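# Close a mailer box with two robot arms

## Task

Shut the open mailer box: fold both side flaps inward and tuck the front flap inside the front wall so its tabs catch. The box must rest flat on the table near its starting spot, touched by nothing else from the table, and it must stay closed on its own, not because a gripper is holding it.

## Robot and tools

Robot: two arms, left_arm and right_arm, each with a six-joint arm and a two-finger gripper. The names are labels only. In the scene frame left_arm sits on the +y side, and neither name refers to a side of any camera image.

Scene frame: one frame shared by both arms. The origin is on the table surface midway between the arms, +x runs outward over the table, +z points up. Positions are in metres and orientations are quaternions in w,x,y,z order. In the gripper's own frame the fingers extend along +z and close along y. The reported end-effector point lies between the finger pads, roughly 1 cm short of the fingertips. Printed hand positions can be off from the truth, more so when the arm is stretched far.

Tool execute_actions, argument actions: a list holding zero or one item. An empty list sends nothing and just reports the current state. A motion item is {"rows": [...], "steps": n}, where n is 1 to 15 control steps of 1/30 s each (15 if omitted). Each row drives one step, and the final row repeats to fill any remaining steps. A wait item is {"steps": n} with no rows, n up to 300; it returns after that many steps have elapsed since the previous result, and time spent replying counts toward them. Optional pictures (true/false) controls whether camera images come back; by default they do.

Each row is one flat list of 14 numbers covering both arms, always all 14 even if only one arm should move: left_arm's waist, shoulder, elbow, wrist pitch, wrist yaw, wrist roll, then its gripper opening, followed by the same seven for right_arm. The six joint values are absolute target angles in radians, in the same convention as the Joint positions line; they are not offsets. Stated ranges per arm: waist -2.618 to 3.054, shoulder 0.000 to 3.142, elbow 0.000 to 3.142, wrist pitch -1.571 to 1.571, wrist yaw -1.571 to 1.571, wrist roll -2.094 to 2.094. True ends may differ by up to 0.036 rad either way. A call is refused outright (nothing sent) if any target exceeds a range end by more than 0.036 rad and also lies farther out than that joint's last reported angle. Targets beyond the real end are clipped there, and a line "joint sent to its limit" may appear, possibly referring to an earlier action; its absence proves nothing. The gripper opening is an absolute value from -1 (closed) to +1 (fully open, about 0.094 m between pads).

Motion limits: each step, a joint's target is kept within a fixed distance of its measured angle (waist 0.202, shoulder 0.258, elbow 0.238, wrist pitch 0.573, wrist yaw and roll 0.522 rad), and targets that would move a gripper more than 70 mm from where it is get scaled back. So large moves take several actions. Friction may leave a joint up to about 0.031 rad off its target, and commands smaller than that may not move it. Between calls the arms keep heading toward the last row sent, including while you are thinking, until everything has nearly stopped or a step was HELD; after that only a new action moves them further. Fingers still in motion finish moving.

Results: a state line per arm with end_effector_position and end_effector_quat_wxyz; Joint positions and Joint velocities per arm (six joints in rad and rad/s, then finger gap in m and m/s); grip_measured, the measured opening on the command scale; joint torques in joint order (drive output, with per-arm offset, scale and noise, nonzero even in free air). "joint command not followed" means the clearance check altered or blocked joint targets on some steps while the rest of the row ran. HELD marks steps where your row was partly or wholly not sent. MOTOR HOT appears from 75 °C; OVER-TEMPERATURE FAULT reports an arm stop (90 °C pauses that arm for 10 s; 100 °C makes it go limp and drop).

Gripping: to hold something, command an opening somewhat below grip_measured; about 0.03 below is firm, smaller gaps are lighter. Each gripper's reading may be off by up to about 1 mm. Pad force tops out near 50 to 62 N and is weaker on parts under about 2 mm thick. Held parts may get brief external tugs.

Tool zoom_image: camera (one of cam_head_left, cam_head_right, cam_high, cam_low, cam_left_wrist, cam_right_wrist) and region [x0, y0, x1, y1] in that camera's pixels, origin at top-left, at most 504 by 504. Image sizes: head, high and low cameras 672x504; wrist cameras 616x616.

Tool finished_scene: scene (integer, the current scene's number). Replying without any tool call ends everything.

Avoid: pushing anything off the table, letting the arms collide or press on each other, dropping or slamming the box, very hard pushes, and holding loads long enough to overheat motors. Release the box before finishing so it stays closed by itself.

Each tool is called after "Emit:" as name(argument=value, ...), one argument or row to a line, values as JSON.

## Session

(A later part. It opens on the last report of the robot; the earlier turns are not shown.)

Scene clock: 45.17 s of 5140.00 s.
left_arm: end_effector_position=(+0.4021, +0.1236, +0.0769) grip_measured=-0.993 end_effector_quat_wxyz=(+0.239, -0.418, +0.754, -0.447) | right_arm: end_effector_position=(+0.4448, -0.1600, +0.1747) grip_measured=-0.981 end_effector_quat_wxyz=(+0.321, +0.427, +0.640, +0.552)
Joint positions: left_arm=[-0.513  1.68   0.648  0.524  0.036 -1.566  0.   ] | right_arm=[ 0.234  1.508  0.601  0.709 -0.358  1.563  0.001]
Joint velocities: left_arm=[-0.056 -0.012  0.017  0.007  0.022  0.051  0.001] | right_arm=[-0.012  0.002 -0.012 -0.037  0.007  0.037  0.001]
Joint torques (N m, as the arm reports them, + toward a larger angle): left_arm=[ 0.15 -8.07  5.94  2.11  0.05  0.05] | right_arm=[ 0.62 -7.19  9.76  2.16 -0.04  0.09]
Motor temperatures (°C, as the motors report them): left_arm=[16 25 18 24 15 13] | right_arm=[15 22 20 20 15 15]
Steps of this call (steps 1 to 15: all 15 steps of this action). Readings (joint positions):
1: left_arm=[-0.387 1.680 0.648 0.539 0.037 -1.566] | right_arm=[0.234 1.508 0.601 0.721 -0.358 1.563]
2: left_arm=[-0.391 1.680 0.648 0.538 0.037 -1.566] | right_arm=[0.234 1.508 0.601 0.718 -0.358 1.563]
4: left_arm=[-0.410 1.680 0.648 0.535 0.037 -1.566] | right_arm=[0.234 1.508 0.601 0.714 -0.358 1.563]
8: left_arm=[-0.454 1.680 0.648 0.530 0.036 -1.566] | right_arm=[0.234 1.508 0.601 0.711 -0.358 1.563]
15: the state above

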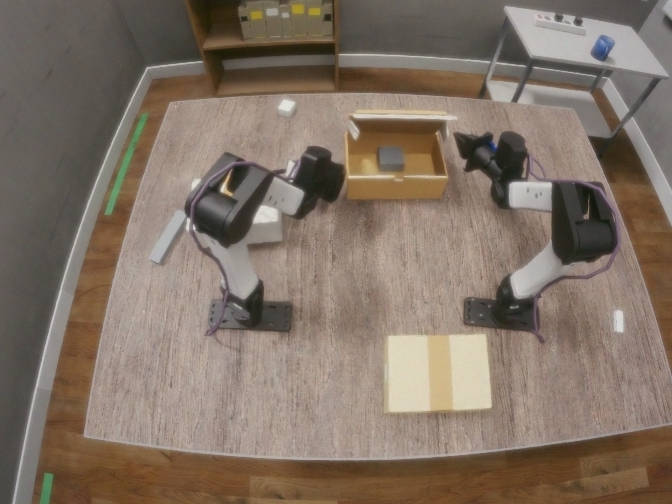

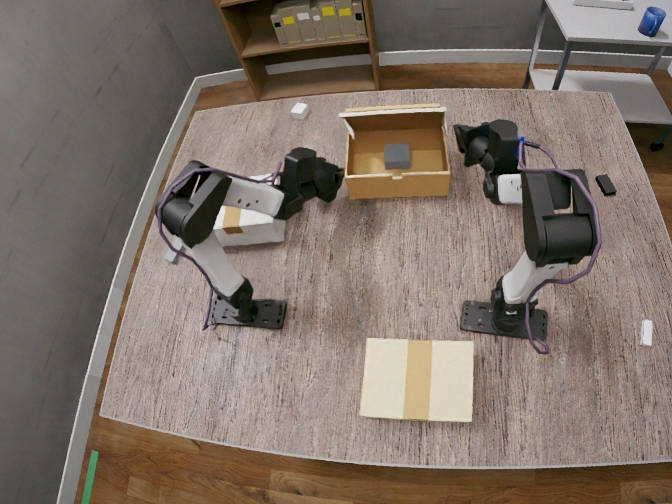

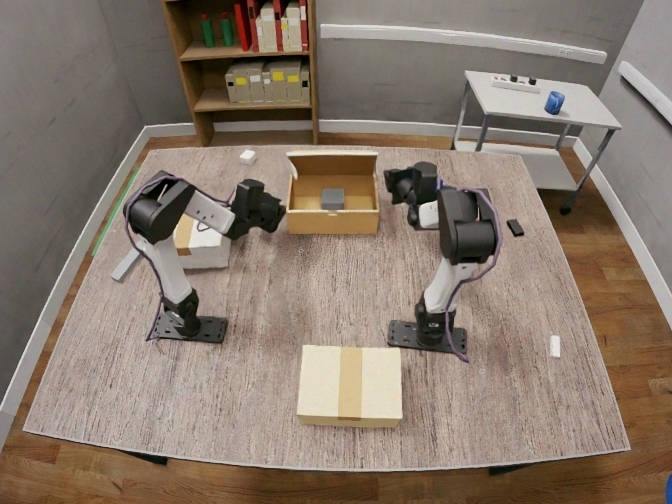

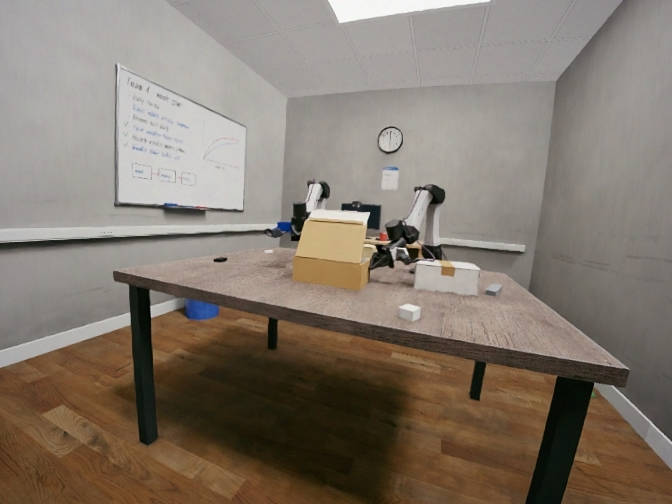

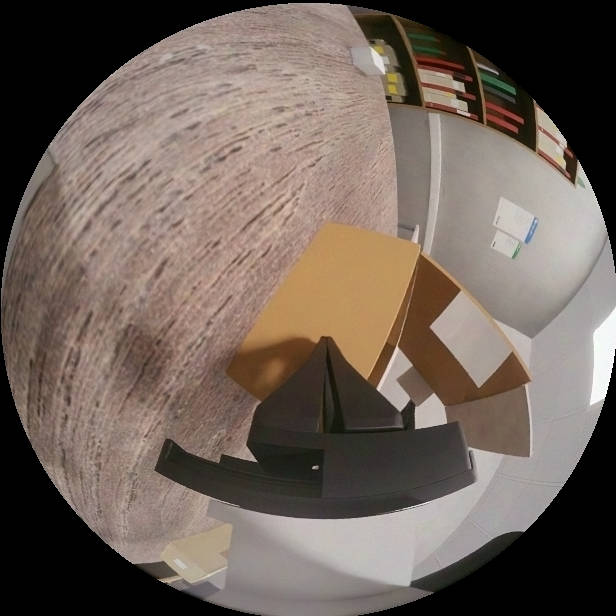

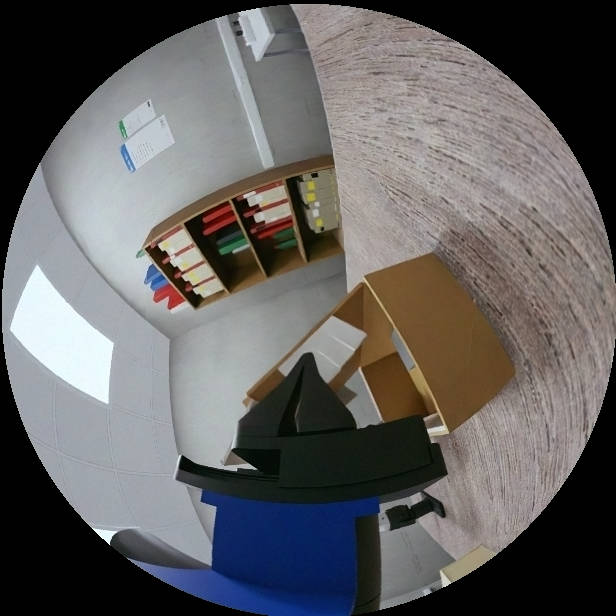

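Emit:
execute_actions(
  actions=[
    {"rows":[[-0.48,1.7,0.68,0.5,0.04,-1.57,-1,0.24,1.52,0.62,0.7,-0.36,1.57,-1],[-0.46,1.72,0.71,0.49,0.04,-1.57,-1,0.24,1.53,0.63,0.7,-0.36,1.57,-1],[-0.45,1.745,0.75,0.48,0.04,-1.57,-1,0.24,1.54,0.645,0.7,-0.36,1.57,-1],[-0.44,1.77,0.79,0.47,0.04,-1.57,-1,0.24,1.54,0.645,0.7,-0.36,1.57,-1],[-0.43,1.8,0.83,0.46,0.04,-1.57,-1,0.24,1.54,0.645,0.7,-0.36,1.57,-1],[-0.43,1.825,0.865,0.45,0.04,-1.57,-1,0.24,1.54,0.645,0.7,-0.36,1.57,-1],[-0.43,1.85,0.9,0.44,0.04,-1.57,-1,0.24,1.54,0.645,0.7,-0.36,1.57,-1],[-0.43,1.85,0.9,0.44,0.04,-1.57,-1,0.24,1.54,0.645,0.7,-0.36,1.57,-1],[-0.43,1.85,0.9,0.44,0.04,-1.57,-1,0.24,1.54,0.645,0.7,-0.36,1.57,-1],[-0.445,1.85,0.9,0.44,0.04,-1.57,-1,0.25,1.54,0.645,0.7,-0.36,1.57,-1],[-0.46,1.85,0.9,0.44,0.04,-1.57,-1,0.26,1.54,0.645,0.7,-0.36,1.57,-1]]},
  ],
  pictures=false,
)

Emit:
execute_actions(
  actions=[
    {"rows":[[-0.46,1.85,0.9,0.44,0.04,-1.57,-1,0.27,1.54,0.645,0.7,-0.36,1.57,-1],[-0.46,1.85,0.9,0.44,0.04,-1.57,-1,0.28,1.54,0.645,0.7,-0.36,1.57,-1],[-0.465,1.85,0.9,0.44,0.04,-1.57,-1,0.29,1.54,0.645,0.7,-0.36,1.57,-1],[-0.465,1.85,0.9,0.44,0.04,-1.57,-1,0.30,1.54,0.645,0.7,-0.36,1.57,-1],[-0.47,1.85,0.9,0.44,0.05,-1.57,-1,0.31,1.54,0.645,0.7,-0.36,1.57,-1],[-0.47,1.85,0.9,0.44,0.05,-1.57,-1,0.32,1.54,0.645,0.7,-0.36,1.57,-1],[-0.475,1.85,0.9,0.44,0.06,-1.57,-1,0.33,1.54,0.645,0.7,-0.36,1.57,-1],[-0.475,1.85,0.9,0.44,0.06,-1.57,-1,0.34,1.54,0.645,0.7,-0.36,1.57,-1],[-0.48,1.85,0.9,0.44,0.06,-1.57,-1,0.35,1.54,0.645,0.7,-0.36,1.57,-1],[-0.48,1.85,0.9,0.44,0.06,-1.57,-1,0.36,1.54,0.645,0.7,-0.36,1.57,-1]]},
  ],
)

Emit:
zoom_image(
  camera="cam_head_left",
  region=[270, 70, 530, 215],
)

Scene clock: 47.47 s of 5140.00 s.
left_arm: end_effector_position=(+0.4692, +0.1203, +0.0983) grip_measured=-0.993 end_effector_quat_wxyz=(+0.263, -0.435, +0.730, -0.457) | right_arm: end_effector_position=(+0.4494, -0.1520, +0.1789) grip_measured=-0.981 end_effector_quat_wxyz=(+0.318, +0.420, +0.642, +0.557)
Joint positions: left_arm=[-0.45   1.826  0.893  0.472  0.038 -1.567  0.   ] | right_arm=[ 0.252  1.525  0.628  0.706 -0.358  1.563  0.001]
Joint velocities: left_arm=[-0.046  0.007 -0.007 -0.081 -0.081  0.022 -0.001] | right_arm=[ 0.032  0.002 -0.012 -0.066 -0.037 -0.051 -0.001]
Joint torques (N m, as the arm reports them, + toward a larger angle): left_arm=[-0.23 -7.23  8.95  2.17  0.01  0.06] | right_arm=[ 0.59 -5.52 10.56  2.2  -0.04  0.09]
Motor temperatures (°C, as the motors report them): left_arm=[16 25 18 24 15 13] | right_arm=[15 22 20 20 15 15]
Steps of this call (steps 1 to 15: the robot went on to your last target; steps 16 to 54: nothing new was sent; steps 55 to 69: all 15 steps of this action). Readings (joint positions):
55: left_arm=[-0.511 1.680 0.651 0.521 0.037 -1.566] | right_arm=[0.234 1.508 0.601 0.709 -0.358 1.563]
56: left_arm=[-0.503 1.684 0.660 0.514 0.039 -1.566] | right_arm=[0.234 1.508 0.602 0.708 -0.358 1.563]
58: left_arm=[-0.474 1.713 0.711 0.499 0.039 -1.567] | right_arm=[0.234 1.517 0.616 0.706 -0.358 1.563]
62: left_arm=[-0.433 1.808 0.862 0.486 0.039 -1.567] | right_arm=[0.234 1.525 0.628 0.706 -0.358 1.563]
69: the state above

Scene clock: 47.97 s of 5140.00 s.
left_arm: end_effector_position=(+0.4666, +0.1169, +0.0968) grip_measured=-0.993 end_effector_quat_wxyz=(+0.262, -0.434, +0.733, -0.454) | right_arm: end_effector_position=(+0.4387, -0.1137, +0.1786) grip_measured=-0.981 end_effector_quat_wxyz=(+0.297, +0.394, +0.659, +0.568)
Joint positions: left_arm=[-0.461  1.826  0.893  0.465  0.029 -1.567  0.   ] | right_arm=[ 0.349  1.525  0.628  0.706 -0.338  1.563  0.001]
Joint velocities: left_arm=[-0.125  0.012 -0.022 -0.037  0.095 -0.037 -0.001] | right_arm=[ 0.115 -0.002  0.002 -0.037 -0.11   0.066 -0.001]
Joint torques (N m, as the arm reports them, + toward a larger angle): left_arm=[-0.7  -7.25  8.91  2.18  0.23  0.05] | right_arm=[ 0.58 -5.46 10.68  2.22 -0.03  0.09]
Motor temperatures (°C, as the motors report them): left_arm=[16 25 18 24 15 13] | right_arm=[15 22 20 20 15 15]
Steps of this call (steps 1 to 15: all 15 steps of this action). Readings (joint positions):
1: left_arm=[-0.451 1.826 0.893 0.471 0.038 -1.567] | right_arm=[0.254 1.525 0.628 0.706 -0.358 1.563]
2: left_arm=[-0.451 1.826 0.893 0.469 0.038 -1.567] | right_arm=[0.257 1.525 0.628 0.706 -0.358 1.563]
4: left_arm=[-0.452 1.826 0.893 0.467 0.036 -1.567] | right_arm=[0.270 1.525 0.628 0.706 -0.354 1.563]
8: left_arm=[-0.453 1.826 0.893 0.467 0.029 -1.567] | right_arm=[0.296 1.525 0.628 0.706 -0.332 1.563]
15: the state above

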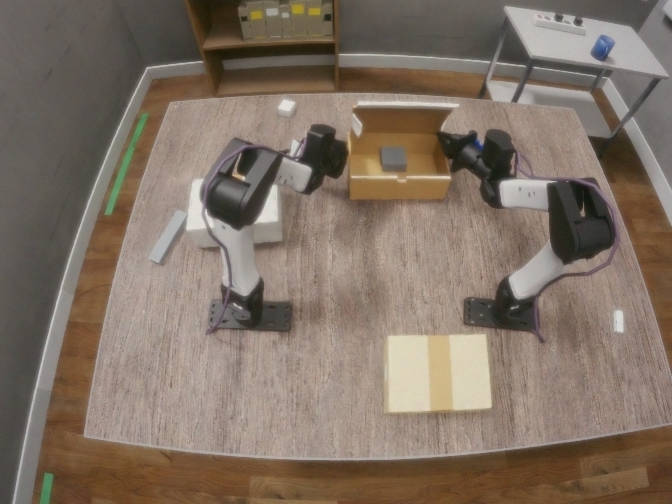

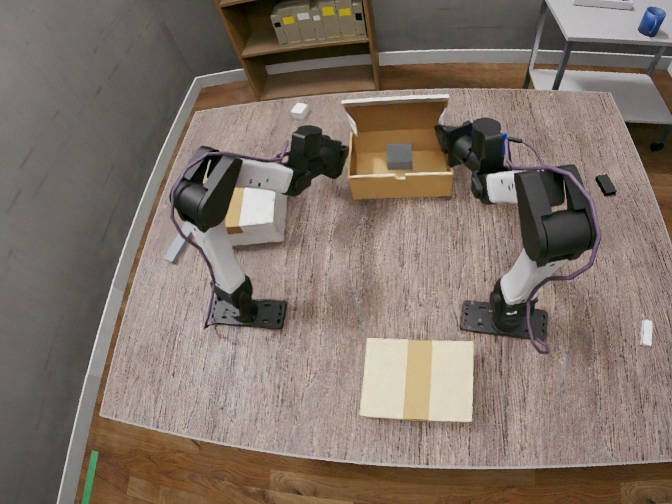

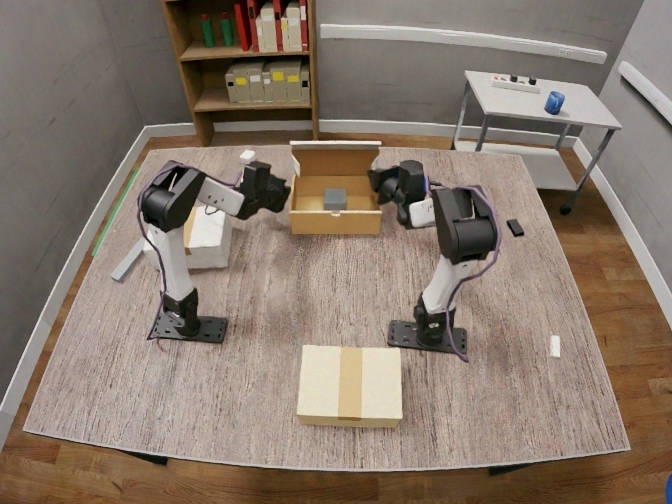

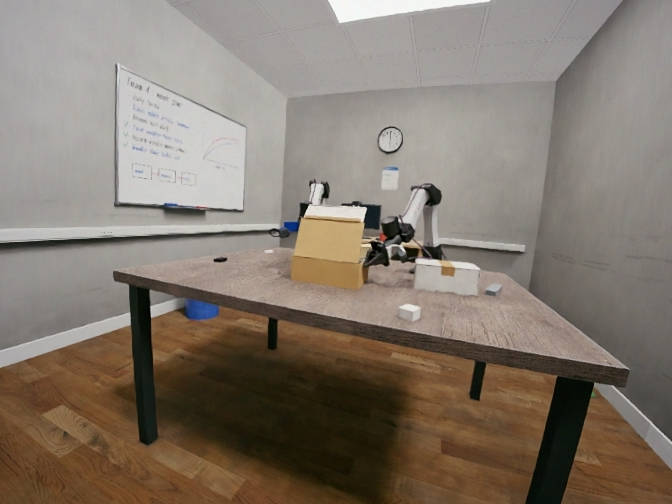

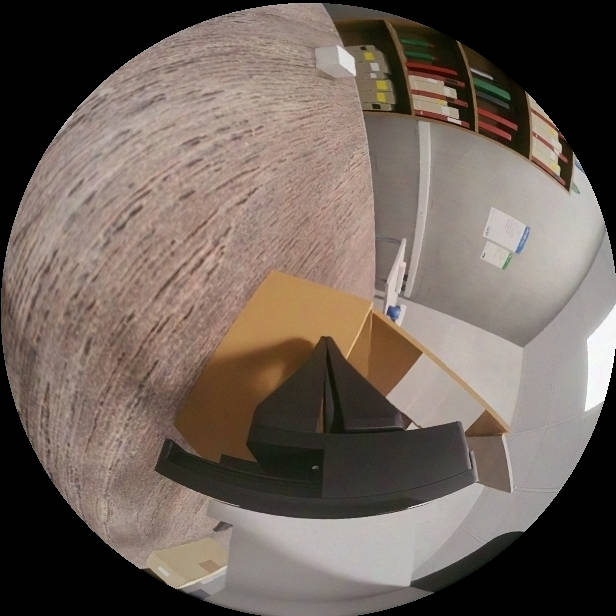

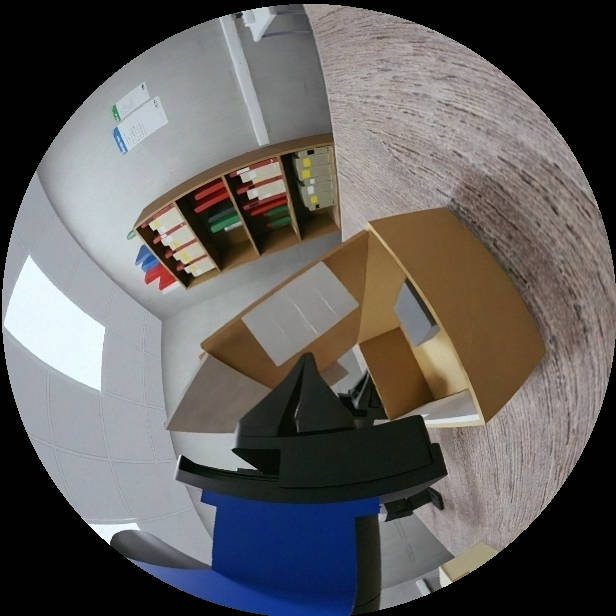

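Region (270, 70, 530, 215) of cam_head_left's 672x504 image, scaled by 1.938, with more detail than that image has; it fills the top 281 rows of this view, and the rest is white.

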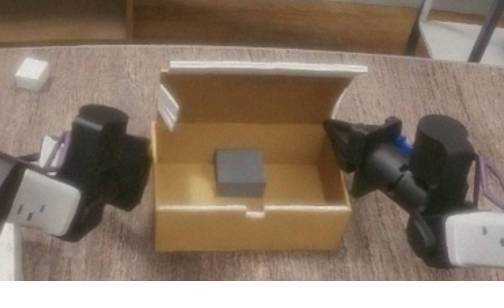

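Emit:
execute_actions(
  actions=[
    {"rows":[[-0.45,1.84,0.9,0.46,0.04,-1.57,-1,0.36,1.49,0.6,0.7,-0.36,1.57,-1],[-0.43,1.83,0.9,0.48,0.04,-1.57,-1,0.36,1.45,0.56,0.7,-0.36,1.57,-1],[-0.41,1.82,0.9,0.5,0.04,-1.57,-1,0.36,1.41,0.52,0.7,-0.36,1.57,-1],[-0.39,1.81,0.9,0.5,0.04,-1.57,-1,0.36,1.36,0.48,0.7,-0.36,1.57,-1],[-0.37,1.8,0.9,0.5,0.04,-1.57,-1,0.36,1.31,0.44,0.7,-0.36,1.5,-1],[-0.35,1.78,0.9,0.5,0.04,-1.57,-1,0.37,1.25,0.41,0.68,-0.36,1.4,-1],[-0.33,1.76,0.9,0.5,0.04,-1.57,-1,0.38,1.19,0.4,0.66,-0.35,1.2,-1],[-0.31,1.74,0.9,0.5,0.04,-1.57,-1,0.4,1.13,0.4,0.64,-0.33,1.0,-1],[-0.3,1.72,0.9,0.5,0.04,-1.57,-1,0.43,1.08,0.43,0.62,-0.3,0.8,-1],[-0.3,1.7,0.9,0.5,0.04,-1.57,-1,0.47,1.05,0.47,0.6,-0.25,0.6,-1],[-0.3,1.7,0.9,0.5,0.04,-1.57,-1,0.51,1.04,0.51,0.58,-0.2,0.4,-1],[-0.3,1.7,0.9,0.5,0.04,-1.57,-1,0.55,1.04,0.55,0.56,-0.15,0.2,-1],[-0.3,1.7,0.9,0.5,0.04,-1.57,-1,0.59,1.04,0.59,0.54,-0.08,0,-1],[-0.3,1.7,0.9,0.5,0.04,-1.57,-1,0.645,1.04,0.64,0.52,0,0,-1]]},
  ],
  pictures=false,
)

Emit:
execute_actions(
  actions=[
    {"steps":12},
  ],
  pictures=false,
)

Emit:
execute_actions(
  actions=[
    {"rows":[[-0.3,1.7,0.9,0.5,0.04,-1.57,-1,0.645,1.09,0.67,0.55,0,0,-1],[-0.3,1.7,0.9,0.5,0.04,-1.57,-1,0.645,1.14,0.70,0.57,0,0,-1],[-0.3,1.7,0.9,0.5,0.04,-1.57,-1,0.645,1.19,0.73,0.59,0,0,-1],[-0.3,1.7,0.9,0.5,0.04,-1.57,-1,0.645,1.24,0.76,0.61,0,0,-1],[-0.3,1.7,0.9,0.5,0.04,-1.57,-1,0.645,1.29,0.79,0.63,0,0,-1],[-0.3,1.7,0.9,0.5,0.04,-1.57,-1,0.645,1.34,0.82,0.65,0,0,-1],[-0.3,1.7,0.9,0.5,0.04,-1.57,-1,0.645,1.39,0.86,0.67,0,0,-1],[-0.3,1.7,0.9,0.5,0.04,-1.57,-1,0.645,1.44,0.89,0.67,0,0,-1]]},
  ],
)

Scene clock: 53.17 s of 5140.00 s.
left_arm: end_effector_position=(+0.5003, +0.1909, +0.1683) grip_measured=-0.993 end_effector_quat_wxyz=(+0.338, -0.462, +0.658, -0.490) | right_arm: end_effector_position=(+0.3471, -0.0690, +0.3158) grip_measured=-0.981 end_effector_quat_wxyz=(+0.595, +0.023, +0.665, +0.451)
Joint positions: left_arm=[-0.295  1.698  0.893  0.508  0.039 -1.567  0.   ] | right_arm=[ 0.598  1.053  0.591  0.579 -0.159  0.701  0.001]
Joint velocities: left_arm=[ 0.002 -0.012 -0.012  0.081 -0.007 -0.007  0.001] | right_arm=[ 0.989 -0.061  1.053  0.022  0.916 -2.835 -0.   ]
Joint torques (N m, as the arm reports them, + toward a larger angle): left_arm=[-0.05 -8.21  9.61  2.3   0.01  0.06] | right_arm=[-0.65 -4.18  8.59  1.64  0.24  0.06]
Motor temperatures (°C, as the motors report them): left_arm=[16 25 19 24 15 13] | right_arm=[15 22 21 20 15 15]
Steps of this call (steps 1 to 30: the robot went on to your last target; steps 31 to 90: nothing new was sent; then 1.70 s passed at rest; steps 91 to 105: all 15 steps of this action). Readings (joint positions):
91: left_arm=[-0.470 1.826 0.893 0.463 0.041 -1.567] | right_arm=[0.354 1.523 0.627 0.706 -0.354 1.563]
92: left_arm=[-0.465 1.826 0.893 0.464 0.041 -1.567] | right_arm=[0.354 1.512 0.616 0.706 -0.354 1.563]
94: left_arm=[-0.441 1.826 0.893 0.471 0.042 -1.567] | right_arm=[0.354 1.455 0.560 0.706 -0.354 1.563]
98: left_arm=[-0.353 1.797 0.893 0.475 0.043 -1.567] | right_arm=[0.366 1.249 0.422 0.668 -0.350 1.391]
105: the state above

Scene clock: 53.57 s of 5140.00 s.
left_arm: end_effector_position=(+0.5003, +0.1909, +0.1684) grip_measured=-0.993 end_effector_quat_wxyz=(+0.338, -0.462, +0.658, -0.490) | right_arm: end_effector_position=(+0.3515, -0.0755, +0.3351) grip_measured=-0.981 end_effector_quat_wxyz=(+0.723, -0.149, +0.640, +0.214)
Joint positions: left_arm=[-0.295  1.698  0.893  0.508  0.039 -1.567  0.   ] | right_arm=[ 0.642  1.04   0.641  0.536 -0.017  0.061  0.001]
Joint velocities: left_arm=[ 0.002 -0.007 -0.022 -0.051  0.081 -0.022 -0.   ] | right_arm=[ 0.007 -0.022 -0.002 -0.081  0.007 -0.388 -0.001]
Joint torques (N m, as the arm reports them, + toward a larger angle): left_arm=[-0.03 -8.21  9.55  2.43  0.02  0.06] | right_arm=[ 0.47 -3.16 10.1   2.1   0.06 -0.03]
Motor temperatures (°C, as the motors report them): left_arm=[16 25 19 24 15 13] | right_arm=[15 22 21 20 15 15]
Steps of this call (steps 1 to 12: the robot went on to your last target). Readings (joint positions):
1: left_arm=[-0.295 1.698 0.893 0.509 0.039 -1.567] | right_arm=[0.624 1.050 0.619 0.579 -0.132 0.602]
2: left_arm=[-0.295 1.698 0.893 0.509 0.039 -1.567] | right_arm=[0.638 1.045 0.635 0.579 -0.110 0.502]
4: left_arm=[-0.295 1.698 0.893 0.508 0.039 -1.567] | right_arm=[0.642 1.040 0.641 0.578 -0.074 0.325]
8: left_arm=[-0.295 1.698 0.893 0.508 0.039 -1.567] | right_arm=[0.642 1.040 0.641 0.548 -0.033 0.137]
12: the state above

Scene clock: 54.07 s of 5140.00 s.
left_arm: end_effector_position=(+0.5003, +0.1909, +0.1684) grip_measured=-0.993 end_effector_quat_wxyz=(+0.338, -0.462, +0.658, -0.490) | right_arm: end_effector_position=(+0.4325, -0.0336, +0.3104) grip_measured=-0.981 end_effector_quat_wxyz=(+0.708, -0.167, +0.661, +0.186)
Joint positions: left_arm=[-0.295  1.698  0.893  0.508  0.039 -1.567  0.   ] | right_arm=[ 0.642  1.443  0.871  0.643 -0.006  0.01   0.001]
Joint velocities: left_arm=[-0.012 -0.007 -0.017 -0.037  0.022 -0.051  0.   ] | right_arm=[ 0.022  0.007 -0.002  0.139 -0.066 -0.022  0.001]
Joint torques (N m, as the arm reports them, + toward a larger angle): left_arm=[-0.05 -8.31  9.66  2.42  0.03  0.06] | right_arm=[ 0.4  -7.13 11.99  2.24  0.04  0.01]
Motor temperatures (°C, as the motors report them): left_arm=[16 25 19 24 15 13] | right_arm=[15 22 21 20 15 15]
Steps of this call (steps 1 to 15: all 15 steps of this action). Readings (joint positions):
1: left_arm=[-0.295 1.698 0.893 0.508 0.039 -1.567] | right_arm=[0.642 1.044 0.643 0.537 -0.015 0.050]
2: left_arm=[-0.295 1.698 0.893 0.508 0.039 -1.567] | right_arm=[0.642 1.060 0.653 0.541 -0.013 0.042]
4: left_arm=[-0.295 1.698 0.893 0.508 0.039 -1.567] | right_arm=[0.642 1.131 0.700 0.562 -0.010 0.030]
8: left_arm=[-0.295 1.698 0.893 0.508 0.039 -1.567] | right_arm=[0.642 1.338 0.827 0.619 -0.008 0.017]
15: the state above

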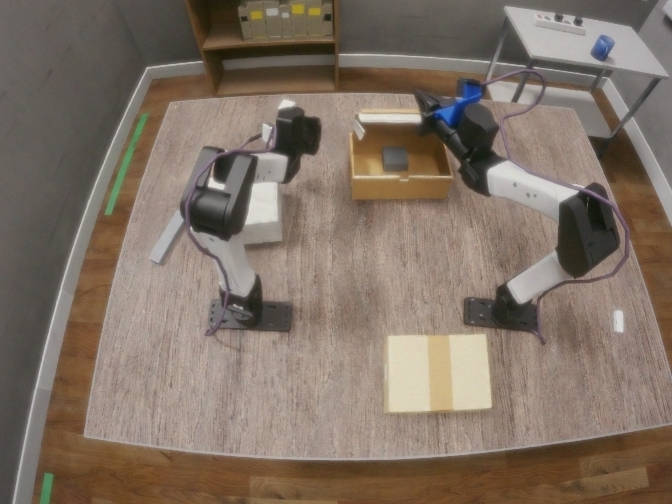

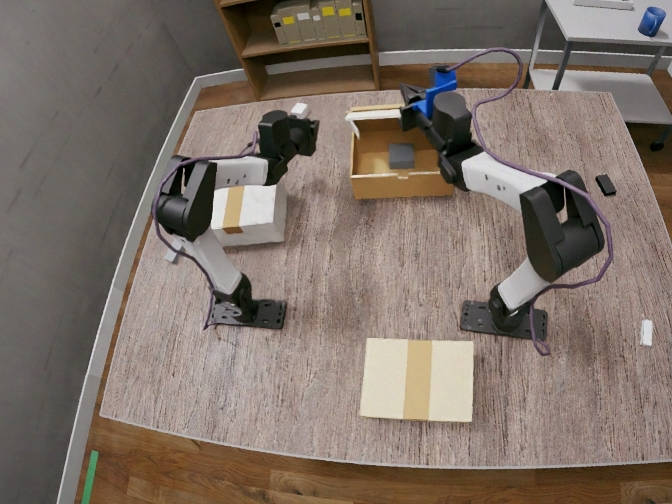

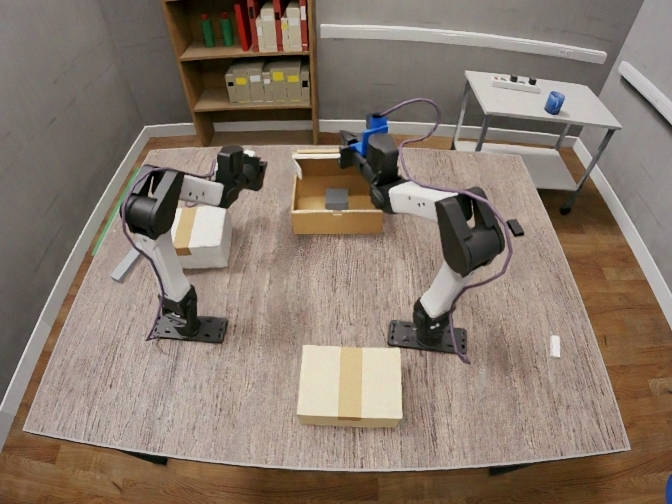

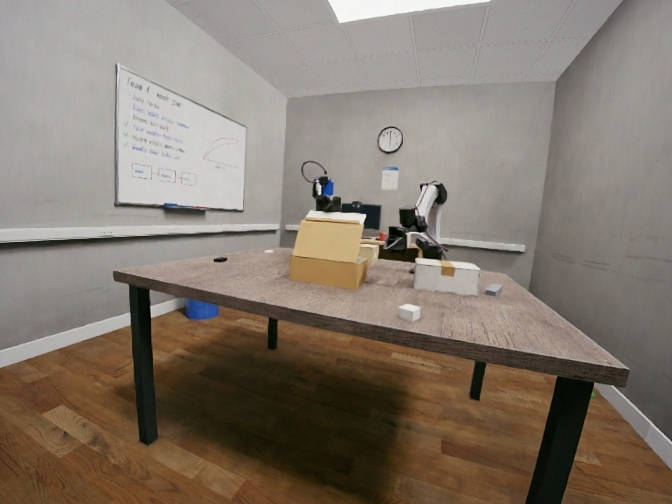

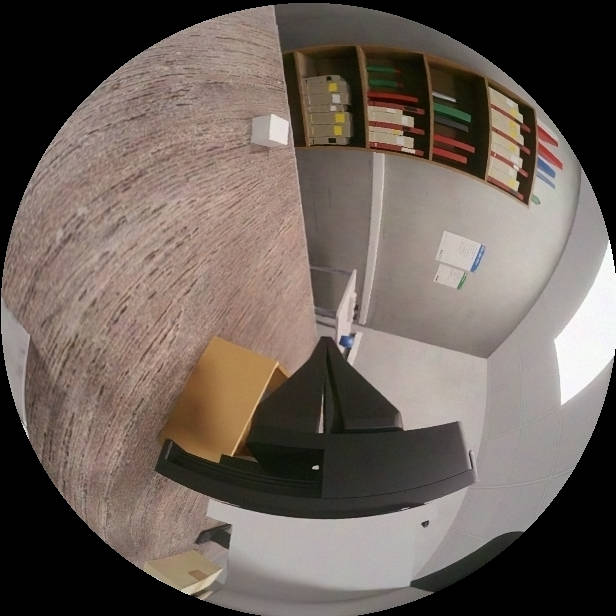

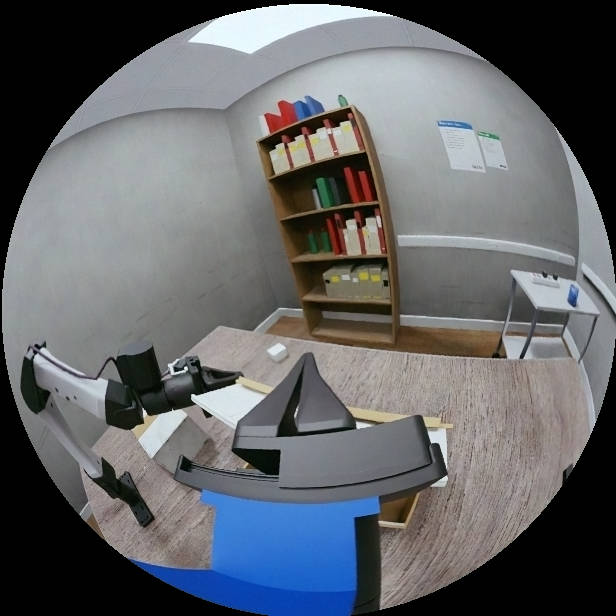

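Emit:
execute_actions(
  actions=[
    {"rows":[[-0.26,1.7,0.92,0.5,0.04,-1.4,-1,0.645,1.44,0.86,0.68,0,0,-1],[-0.22,1.7,0.94,0.52,0.1,-1.2,-1,0.645,1.44,0.845,0.695,0,0,-1],[-0.18,1.7,0.96,0.54,0.2,-1.0,-1,0.645,1.44,0.83,0.71,0,0,-1],[-0.14,1.7,0.98,0.56,0.3,-0.8,-1,0.645,1.44,0.815,0.725,0,0,-1],[-0.1,1.7,1.0,0.58,0.4,-0.6,-1,0.645,1.44,0.80,0.74,0,0,-1],[-0.07,1.7,1.0,0.6,0.5,-0.4,-1,0.645,1.44,0.785,0.755,0,0,-1],[-0.05,1.7,1.0,0.6,0.6,-0.2,-1,0.645,1.44,0.77,0.77,0,0,-1],[-0.03,1.7,1.0,0.6,0.7,0,-1,0.645,1.44,0.755,0.785,0,0,-1],[-0.03,1.7,1.0,0.6,0.8,0,-1,0.645,1.44,0.74,0.8,0,0,-1],[-0.03,1.7,1.0,0.6,0.9,0,-1,0.645,1.44,0.725,0.81,0,0,-1],[-0.03,1.7,1.0,0.6,1.0,0,-1,0.645,1.44,0.71,0.82,0,0,-1],[-0.03,1.7,1.0,0.6,1.1,0,-1,0.645,1.44,0.695,0.83,0,0,-1]]},
  ],
  pictures=false,
)

Emit:
execute_actions(
  actions=[
    {"steps":15},
  ],
)

Scene clock: 55.83 s of 5140.00 s.
left_arm: end_effector_position=(+0.4795, +0.1983, +0.2443) grip_measured=-0.993 end_effector_quat_wxyz=(+0.547, +0.214, +0.698, -0.410) | right_arm: end_effector_position=(+0.4183, -0.0415, +0.2686) grip_measured=-0.981 end_effector_quat_wxyz=(+0.702, -0.169, +0.667, +0.183)
Joint positions: left_arm=[-0.025  1.698  0.999  0.593  0.893 -0.263  0.   ] | right_arm=[ 0.642  1.443  0.708  0.789 -0.005  0.008  0.001]
Joint velocities: left_arm=[-0.076  0.012  0.007  0.022  1.385  1.78   0.001] | right_arm=[-0.017  0.007 -0.09   0.022 -0.037 -0.022 -0.   ]
Joint torques (N m, as the arm reports them, + toward a larger angle): left_arm=[ 0.4  -8.46  9.14  2.33  0.08  0.07] | right_arm=[ 0.48 -6.77  8.72  2.53  0.06  0.  ]
Motor temperatures (°C, as the motors report them): left_arm=[16 25 19 24 15 13] | right_arm=[15 22 21 21 15 15]
Steps of this call (steps 1 to 30: the robot went on to your last target; steps 31 to 38: nothing new was sent; steps 39 to 53: all 15 steps of this action). Readings (joint positions):
39: left_arm=[-0.293 1.698 0.895 0.508 0.040 -1.542] | right_arm=[0.642 1.443 0.871 0.660 -0.005 0.008]
40: left_arm=[-0.282 1.698 0.900 0.506 0.051 -1.484] | right_arm=[0.642 1.443 0.869 0.664 -0.005 0.008]
42: left_arm=[-0.229 1.698 0.926 0.507 0.121 -1.300] | right_arm=[0.642 1.443 0.856 0.685 -0.005 0.008]
46: left_arm=[-0.070 1.698 0.991 0.562 0.369 -0.903] | right_arm=[0.642 1.443 0.799 0.733 -0.005 0.008]
53: the state above

Scene clock: 56.33 s of 5140.00 s.
left_arm: end_effector_position=(+0.4512, +0.1806, +0.2472) grip_measured=-0.993 end_effector_quat_wxyz=(+0.561, +0.355, +0.632, -0.401) | right_arm: end_effector_position=(+0.4177, -0.0418, +0.2741) grip_measured=-0.981 end_effector_quat_wxyz=(+0.710, -0.167, +0.658, +0.185)
Joint positions: left_arm=[-0.028  1.698  0.999  0.593  1.083 -0.015  0.   ] | right_arm=[ 0.642  1.443  0.706  0.816 -0.005  0.008  0.001]
Joint velocities: left_arm=[-0.017 -0.002  0.002 -0.066  0.051  0.066  0.001] | right_arm=[-0.012 -0.007  0.002  0.022 -0.095  0.037 -0.001]
Joint torques (N m, as the arm reports them, + toward a larger angle): left_arm=[ 0.13 -8.31  9.05  2.2   0.24  0.09] | right_arm=[ 0.47 -6.67  8.41  2.32  0.06  0.  ]
Motor temperatures (°C, as the motors report them): left_arm=[16 25 19 24 15 13] | right_arm=[15 22 21 21 15 15]
Steps of this call (steps 1 to 15: the robot went on to your last target). Readings (joint positions):
1: left_arm=[-0.027 1.698 0.999 0.593 0.934 -0.211] | right_arm=[0.642 1.443 0.706 0.791 -0.005 0.008]
2: left_arm=[-0.028 1.698 0.999 0.593 0.967 -0.170] | right_arm=[0.642 1.443 0.706 0.794 -0.005 0.008]
4: left_arm=[-0.028 1.698 0.999 0.593 1.012 -0.110] | right_arm=[0.642 1.443 0.706 0.803 -0.005 0.008]
8: left_arm=[-0.028 1.698 0.999 0.593 1.059 -0.048] | right_arm=[0.642 1.443 0.706 0.812 -0.005 0.008]
15: the state above

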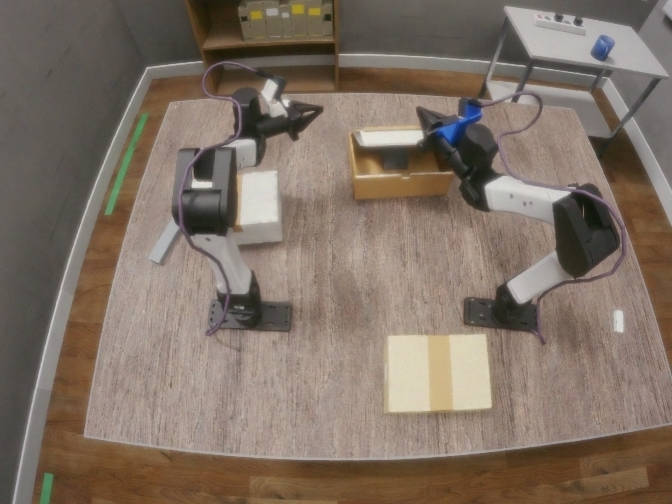

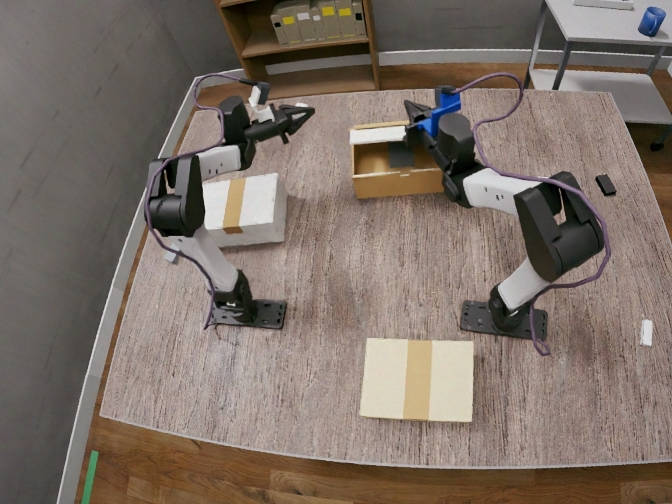

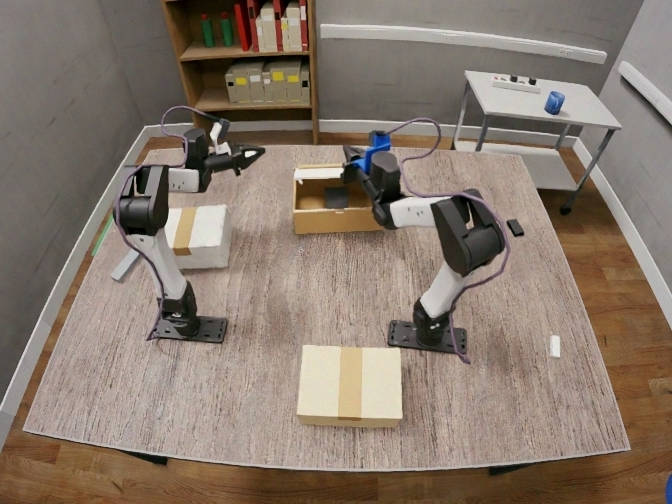

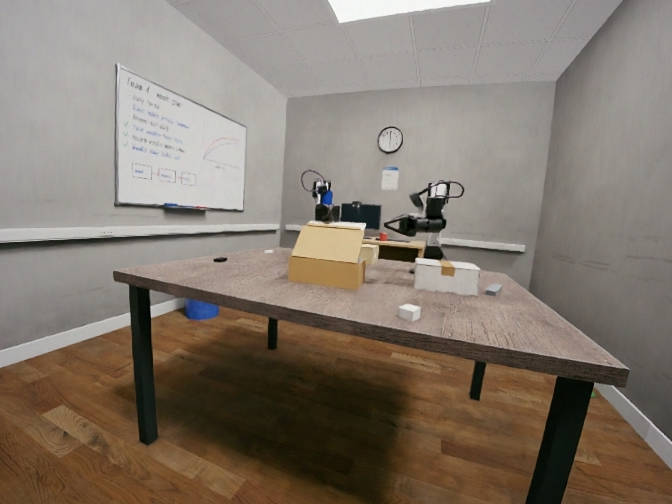

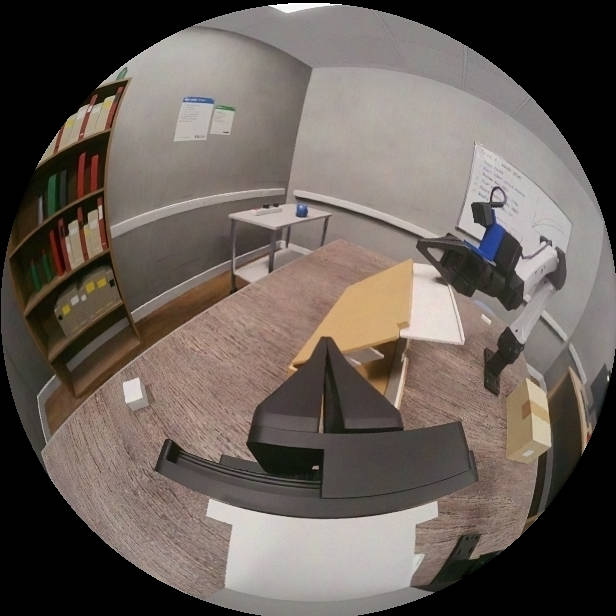

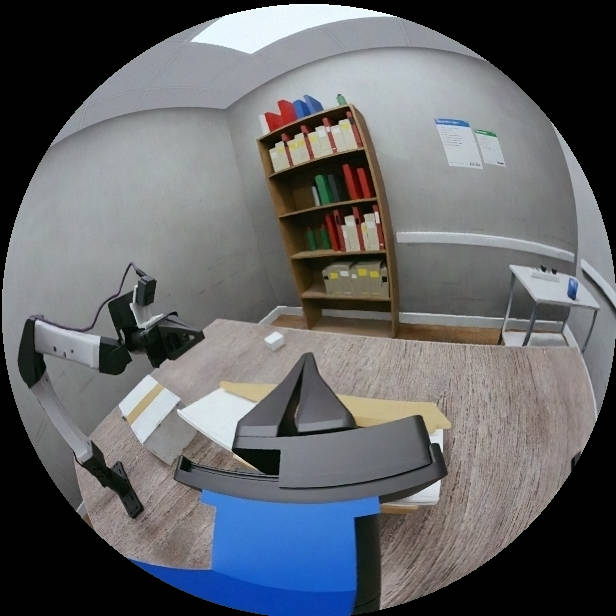

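Emit:
execute_actions(
  actions=[
    {"rows":[[-0.03,1.74,1.04,0.6,1.13,0.07,-0.9,0.645,1.42,0.73,0.8,0,0,-1],[-0.03,1.78,1.08,0.6,1.16,0.14,-0.8,0.645,1.4,0.745,0.78,0,0,-1],[-0.04,1.82,1.12,0.6,1.19,0.21,-0.7,0.645,1.38,0.76,0.75,0,0,-1],[-0.05,1.86,1.17,0.6,1.22,0.28,-0.6,0.645,1.36,0.775,0.72,0,0,-1],[-0.06,1.9,1.21,0.6,1.25,0.35,-0.5,0.645,1.34,0.79,0.68,0,0,-1],[-0.07,1.95,1.26,0.6,1.28,0.42,-0.4,0.645,1.32,0.8,0.64,0,0,-1],[-0.08,1.99,1.3,0.6,1.32,0.49,-0.3,0.645,1.3,0.81,0.6,0,0,-1],[-0.09,2.04,1.345,0.6,1.36,0.55,-0.2,0.645,1.28,0.82,0.56,0,0,-1]]},
  ],
  pictures=false,
)

Emit:
execute_actions(
  actions=[
    {"steps":30},
  ],
)

Scene clock: 58.97 s of 5140.00 s.
left_arm: end_effector_position=(+0.4839, +0.1350, +0.2239) grip_measured=-0.202 end_effector_quat_wxyz=(+0.606, +0.566, +0.439, -0.346) | right_arm: end_effector_position=(+0.3997, -0.0516, +0.3477) grip_measured=-0.981 end_effector_quat_wxyz=(+0.734, -0.160, +0.632, +0.191)
Joint positions: left_arm=[-0.089  2.035  1.329  0.6    1.321  0.495  0.038] | right_arm=[ 0.642  1.277  0.816  0.612 -0.005  0.008  0.001]
Joint velocities: left_arm=[-0.017 -0.017 -0.017  0.007  0.183  0.359 -0.001] | right_arm=[-0.012 -0.012  0.007 -0.418  0.081 -0.051  0.   ]
Joint torques (N m, as the arm reports them, + toward a larger angle): left_arm=[  0.41 -11.01  10.26   1.88   0.22   0.04] | right_arm=[ 0.48 -5.02 10.57  2.22  0.06  0.  ]
Motor temperatures (°C, as the motors report them): left_arm=[16 25 19 24 15 13] | right_arm=[15 22 21 21 15 15]
Steps of this call (steps 1 to 15: the robot went on to your last target; steps 16 to 64: nothing new was sent; steps 65 to 79: all 15 steps of this action). Readings (joint positions):
65: left_arm=[-0.028 1.701 1.004 0.593 1.095 0.005] | right_arm=[0.642 1.443 0.706 0.816 -0.005 0.008]
66: left_arm=[-0.028 1.713 1.020 0.593 1.107 0.028] | right_arm=[0.642 1.441 0.710 0.807 -0.005 0.008]
68: left_arm=[-0.030 1.768 1.089 0.595 1.140 0.101] | right_arm=[0.642 1.422 0.726 0.772 -0.005 0.008]
72: left_arm=[-0.058 1.932 1.272 0.604 1.230 0.308] | right_arm=[0.642 1.338 0.782 0.676 -0.005 0.008]
79: the state above

Scene clock: 59.97 s of 5140.00 s.
left_arm: end_effector_position=(+0.4796, +0.1343, +0.2257) grip_measured=-0.202 end_effector_quat_wxyz=(+0.611, +0.582, +0.415, -0.339) | right_arm: end_effector_position=(+0.4009, -0.0509, +0.3374) grip_measured=-0.981 end_effector_quat_wxyz=(+0.720, -0.164, +0.647, +0.188)
Joint positions: left_arm=[-0.089  2.035  1.333  0.6    1.349  0.545  0.038] | right_arm=[ 0.642  1.277  0.816  0.569 -0.005  0.008  0.001]
Joint velocities: left_arm=[-0.012  0.002 -0.007  0.022 -0.007 -0.037 -0.   ] | right_arm=[-0.007  0.017  0.007 -0.037 -0.066 -0.007 -0.   ]
Joint torques (N m, as the arm reports them, + toward a larger angle): left_arm=[  0.33 -10.93   9.85   1.85   0.23   0.05] | right_arm=[ 0.48 -5.07 10.64  2.1   0.06  0.01]
Motor temperatures (°C, as the motors report them): left_arm=[16 25 19 24 15 13] | right_arm=[15 22 21 21 15 15]
Steps of this call (steps 1 to 30: the robot went on to your last target). Readings (joint positions):
1: left_arm=[-0.089 2.035 1.331 0.600 1.327 0.505] | right_arm=[0.642 1.277 0.816 0.601 -0.005 0.008]
2: left_arm=[-0.089 2.035 1.332 0.600 1.332 0.513] | right_arm=[0.642 1.277 0.816 0.594 -0.005 0.008]
4: left_arm=[-0.089 2.035 1.333 0.600 1.338 0.524] | right_arm=[0.642 1.277 0.816 0.584 -0.005 0.008]
8: left_arm=[-0.089 2.035 1.333 0.600 1.345 0.537] | right_arm=[0.642 1.277 0.816 0.574 -0.005 0.008]
30: the state above
All arms were judged still, so your last target was given up. Only a new action makes them travel on or press farther. Fingers that are still opening or closing keep moving.

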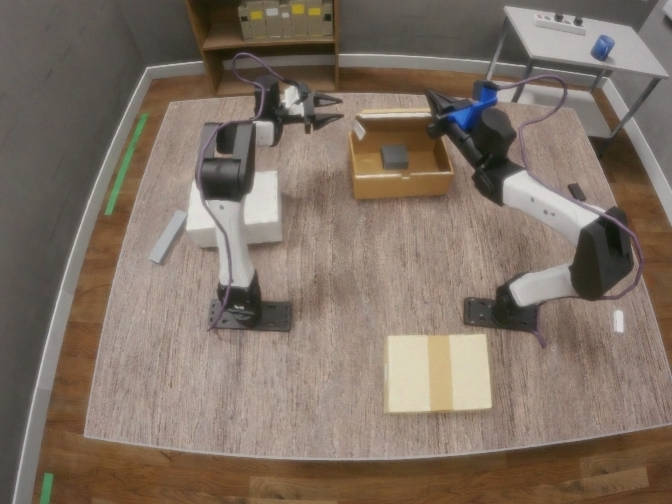

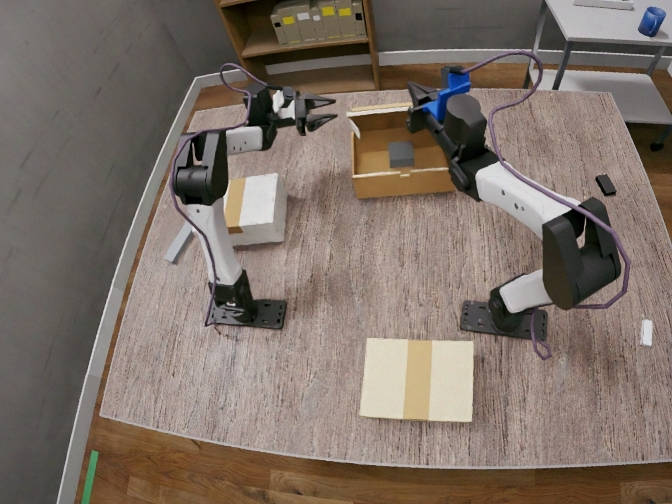

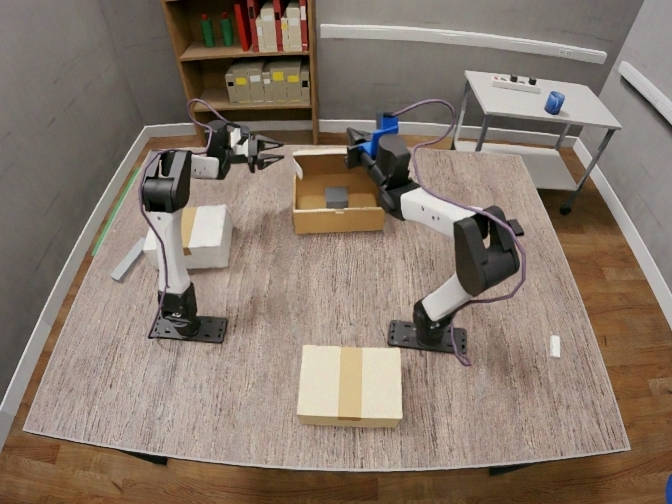

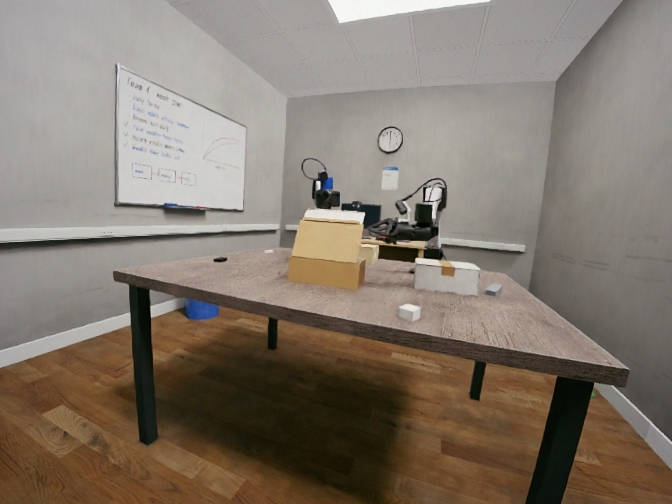

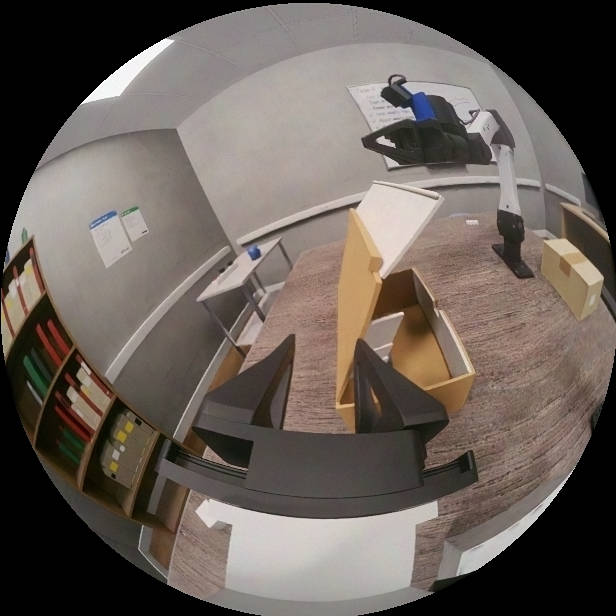

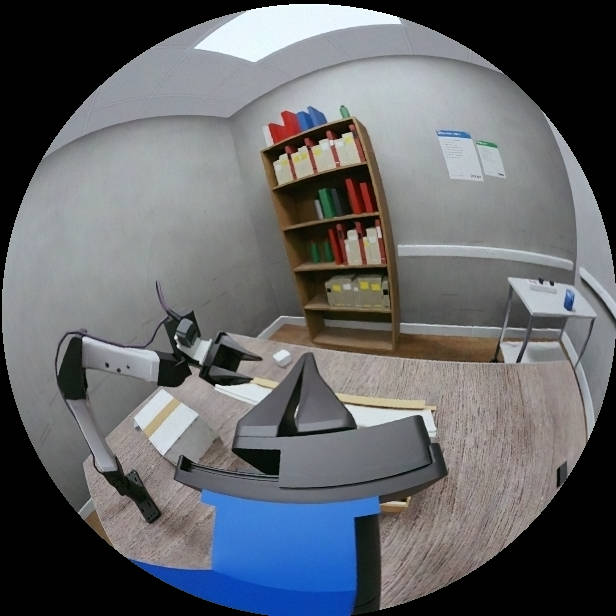

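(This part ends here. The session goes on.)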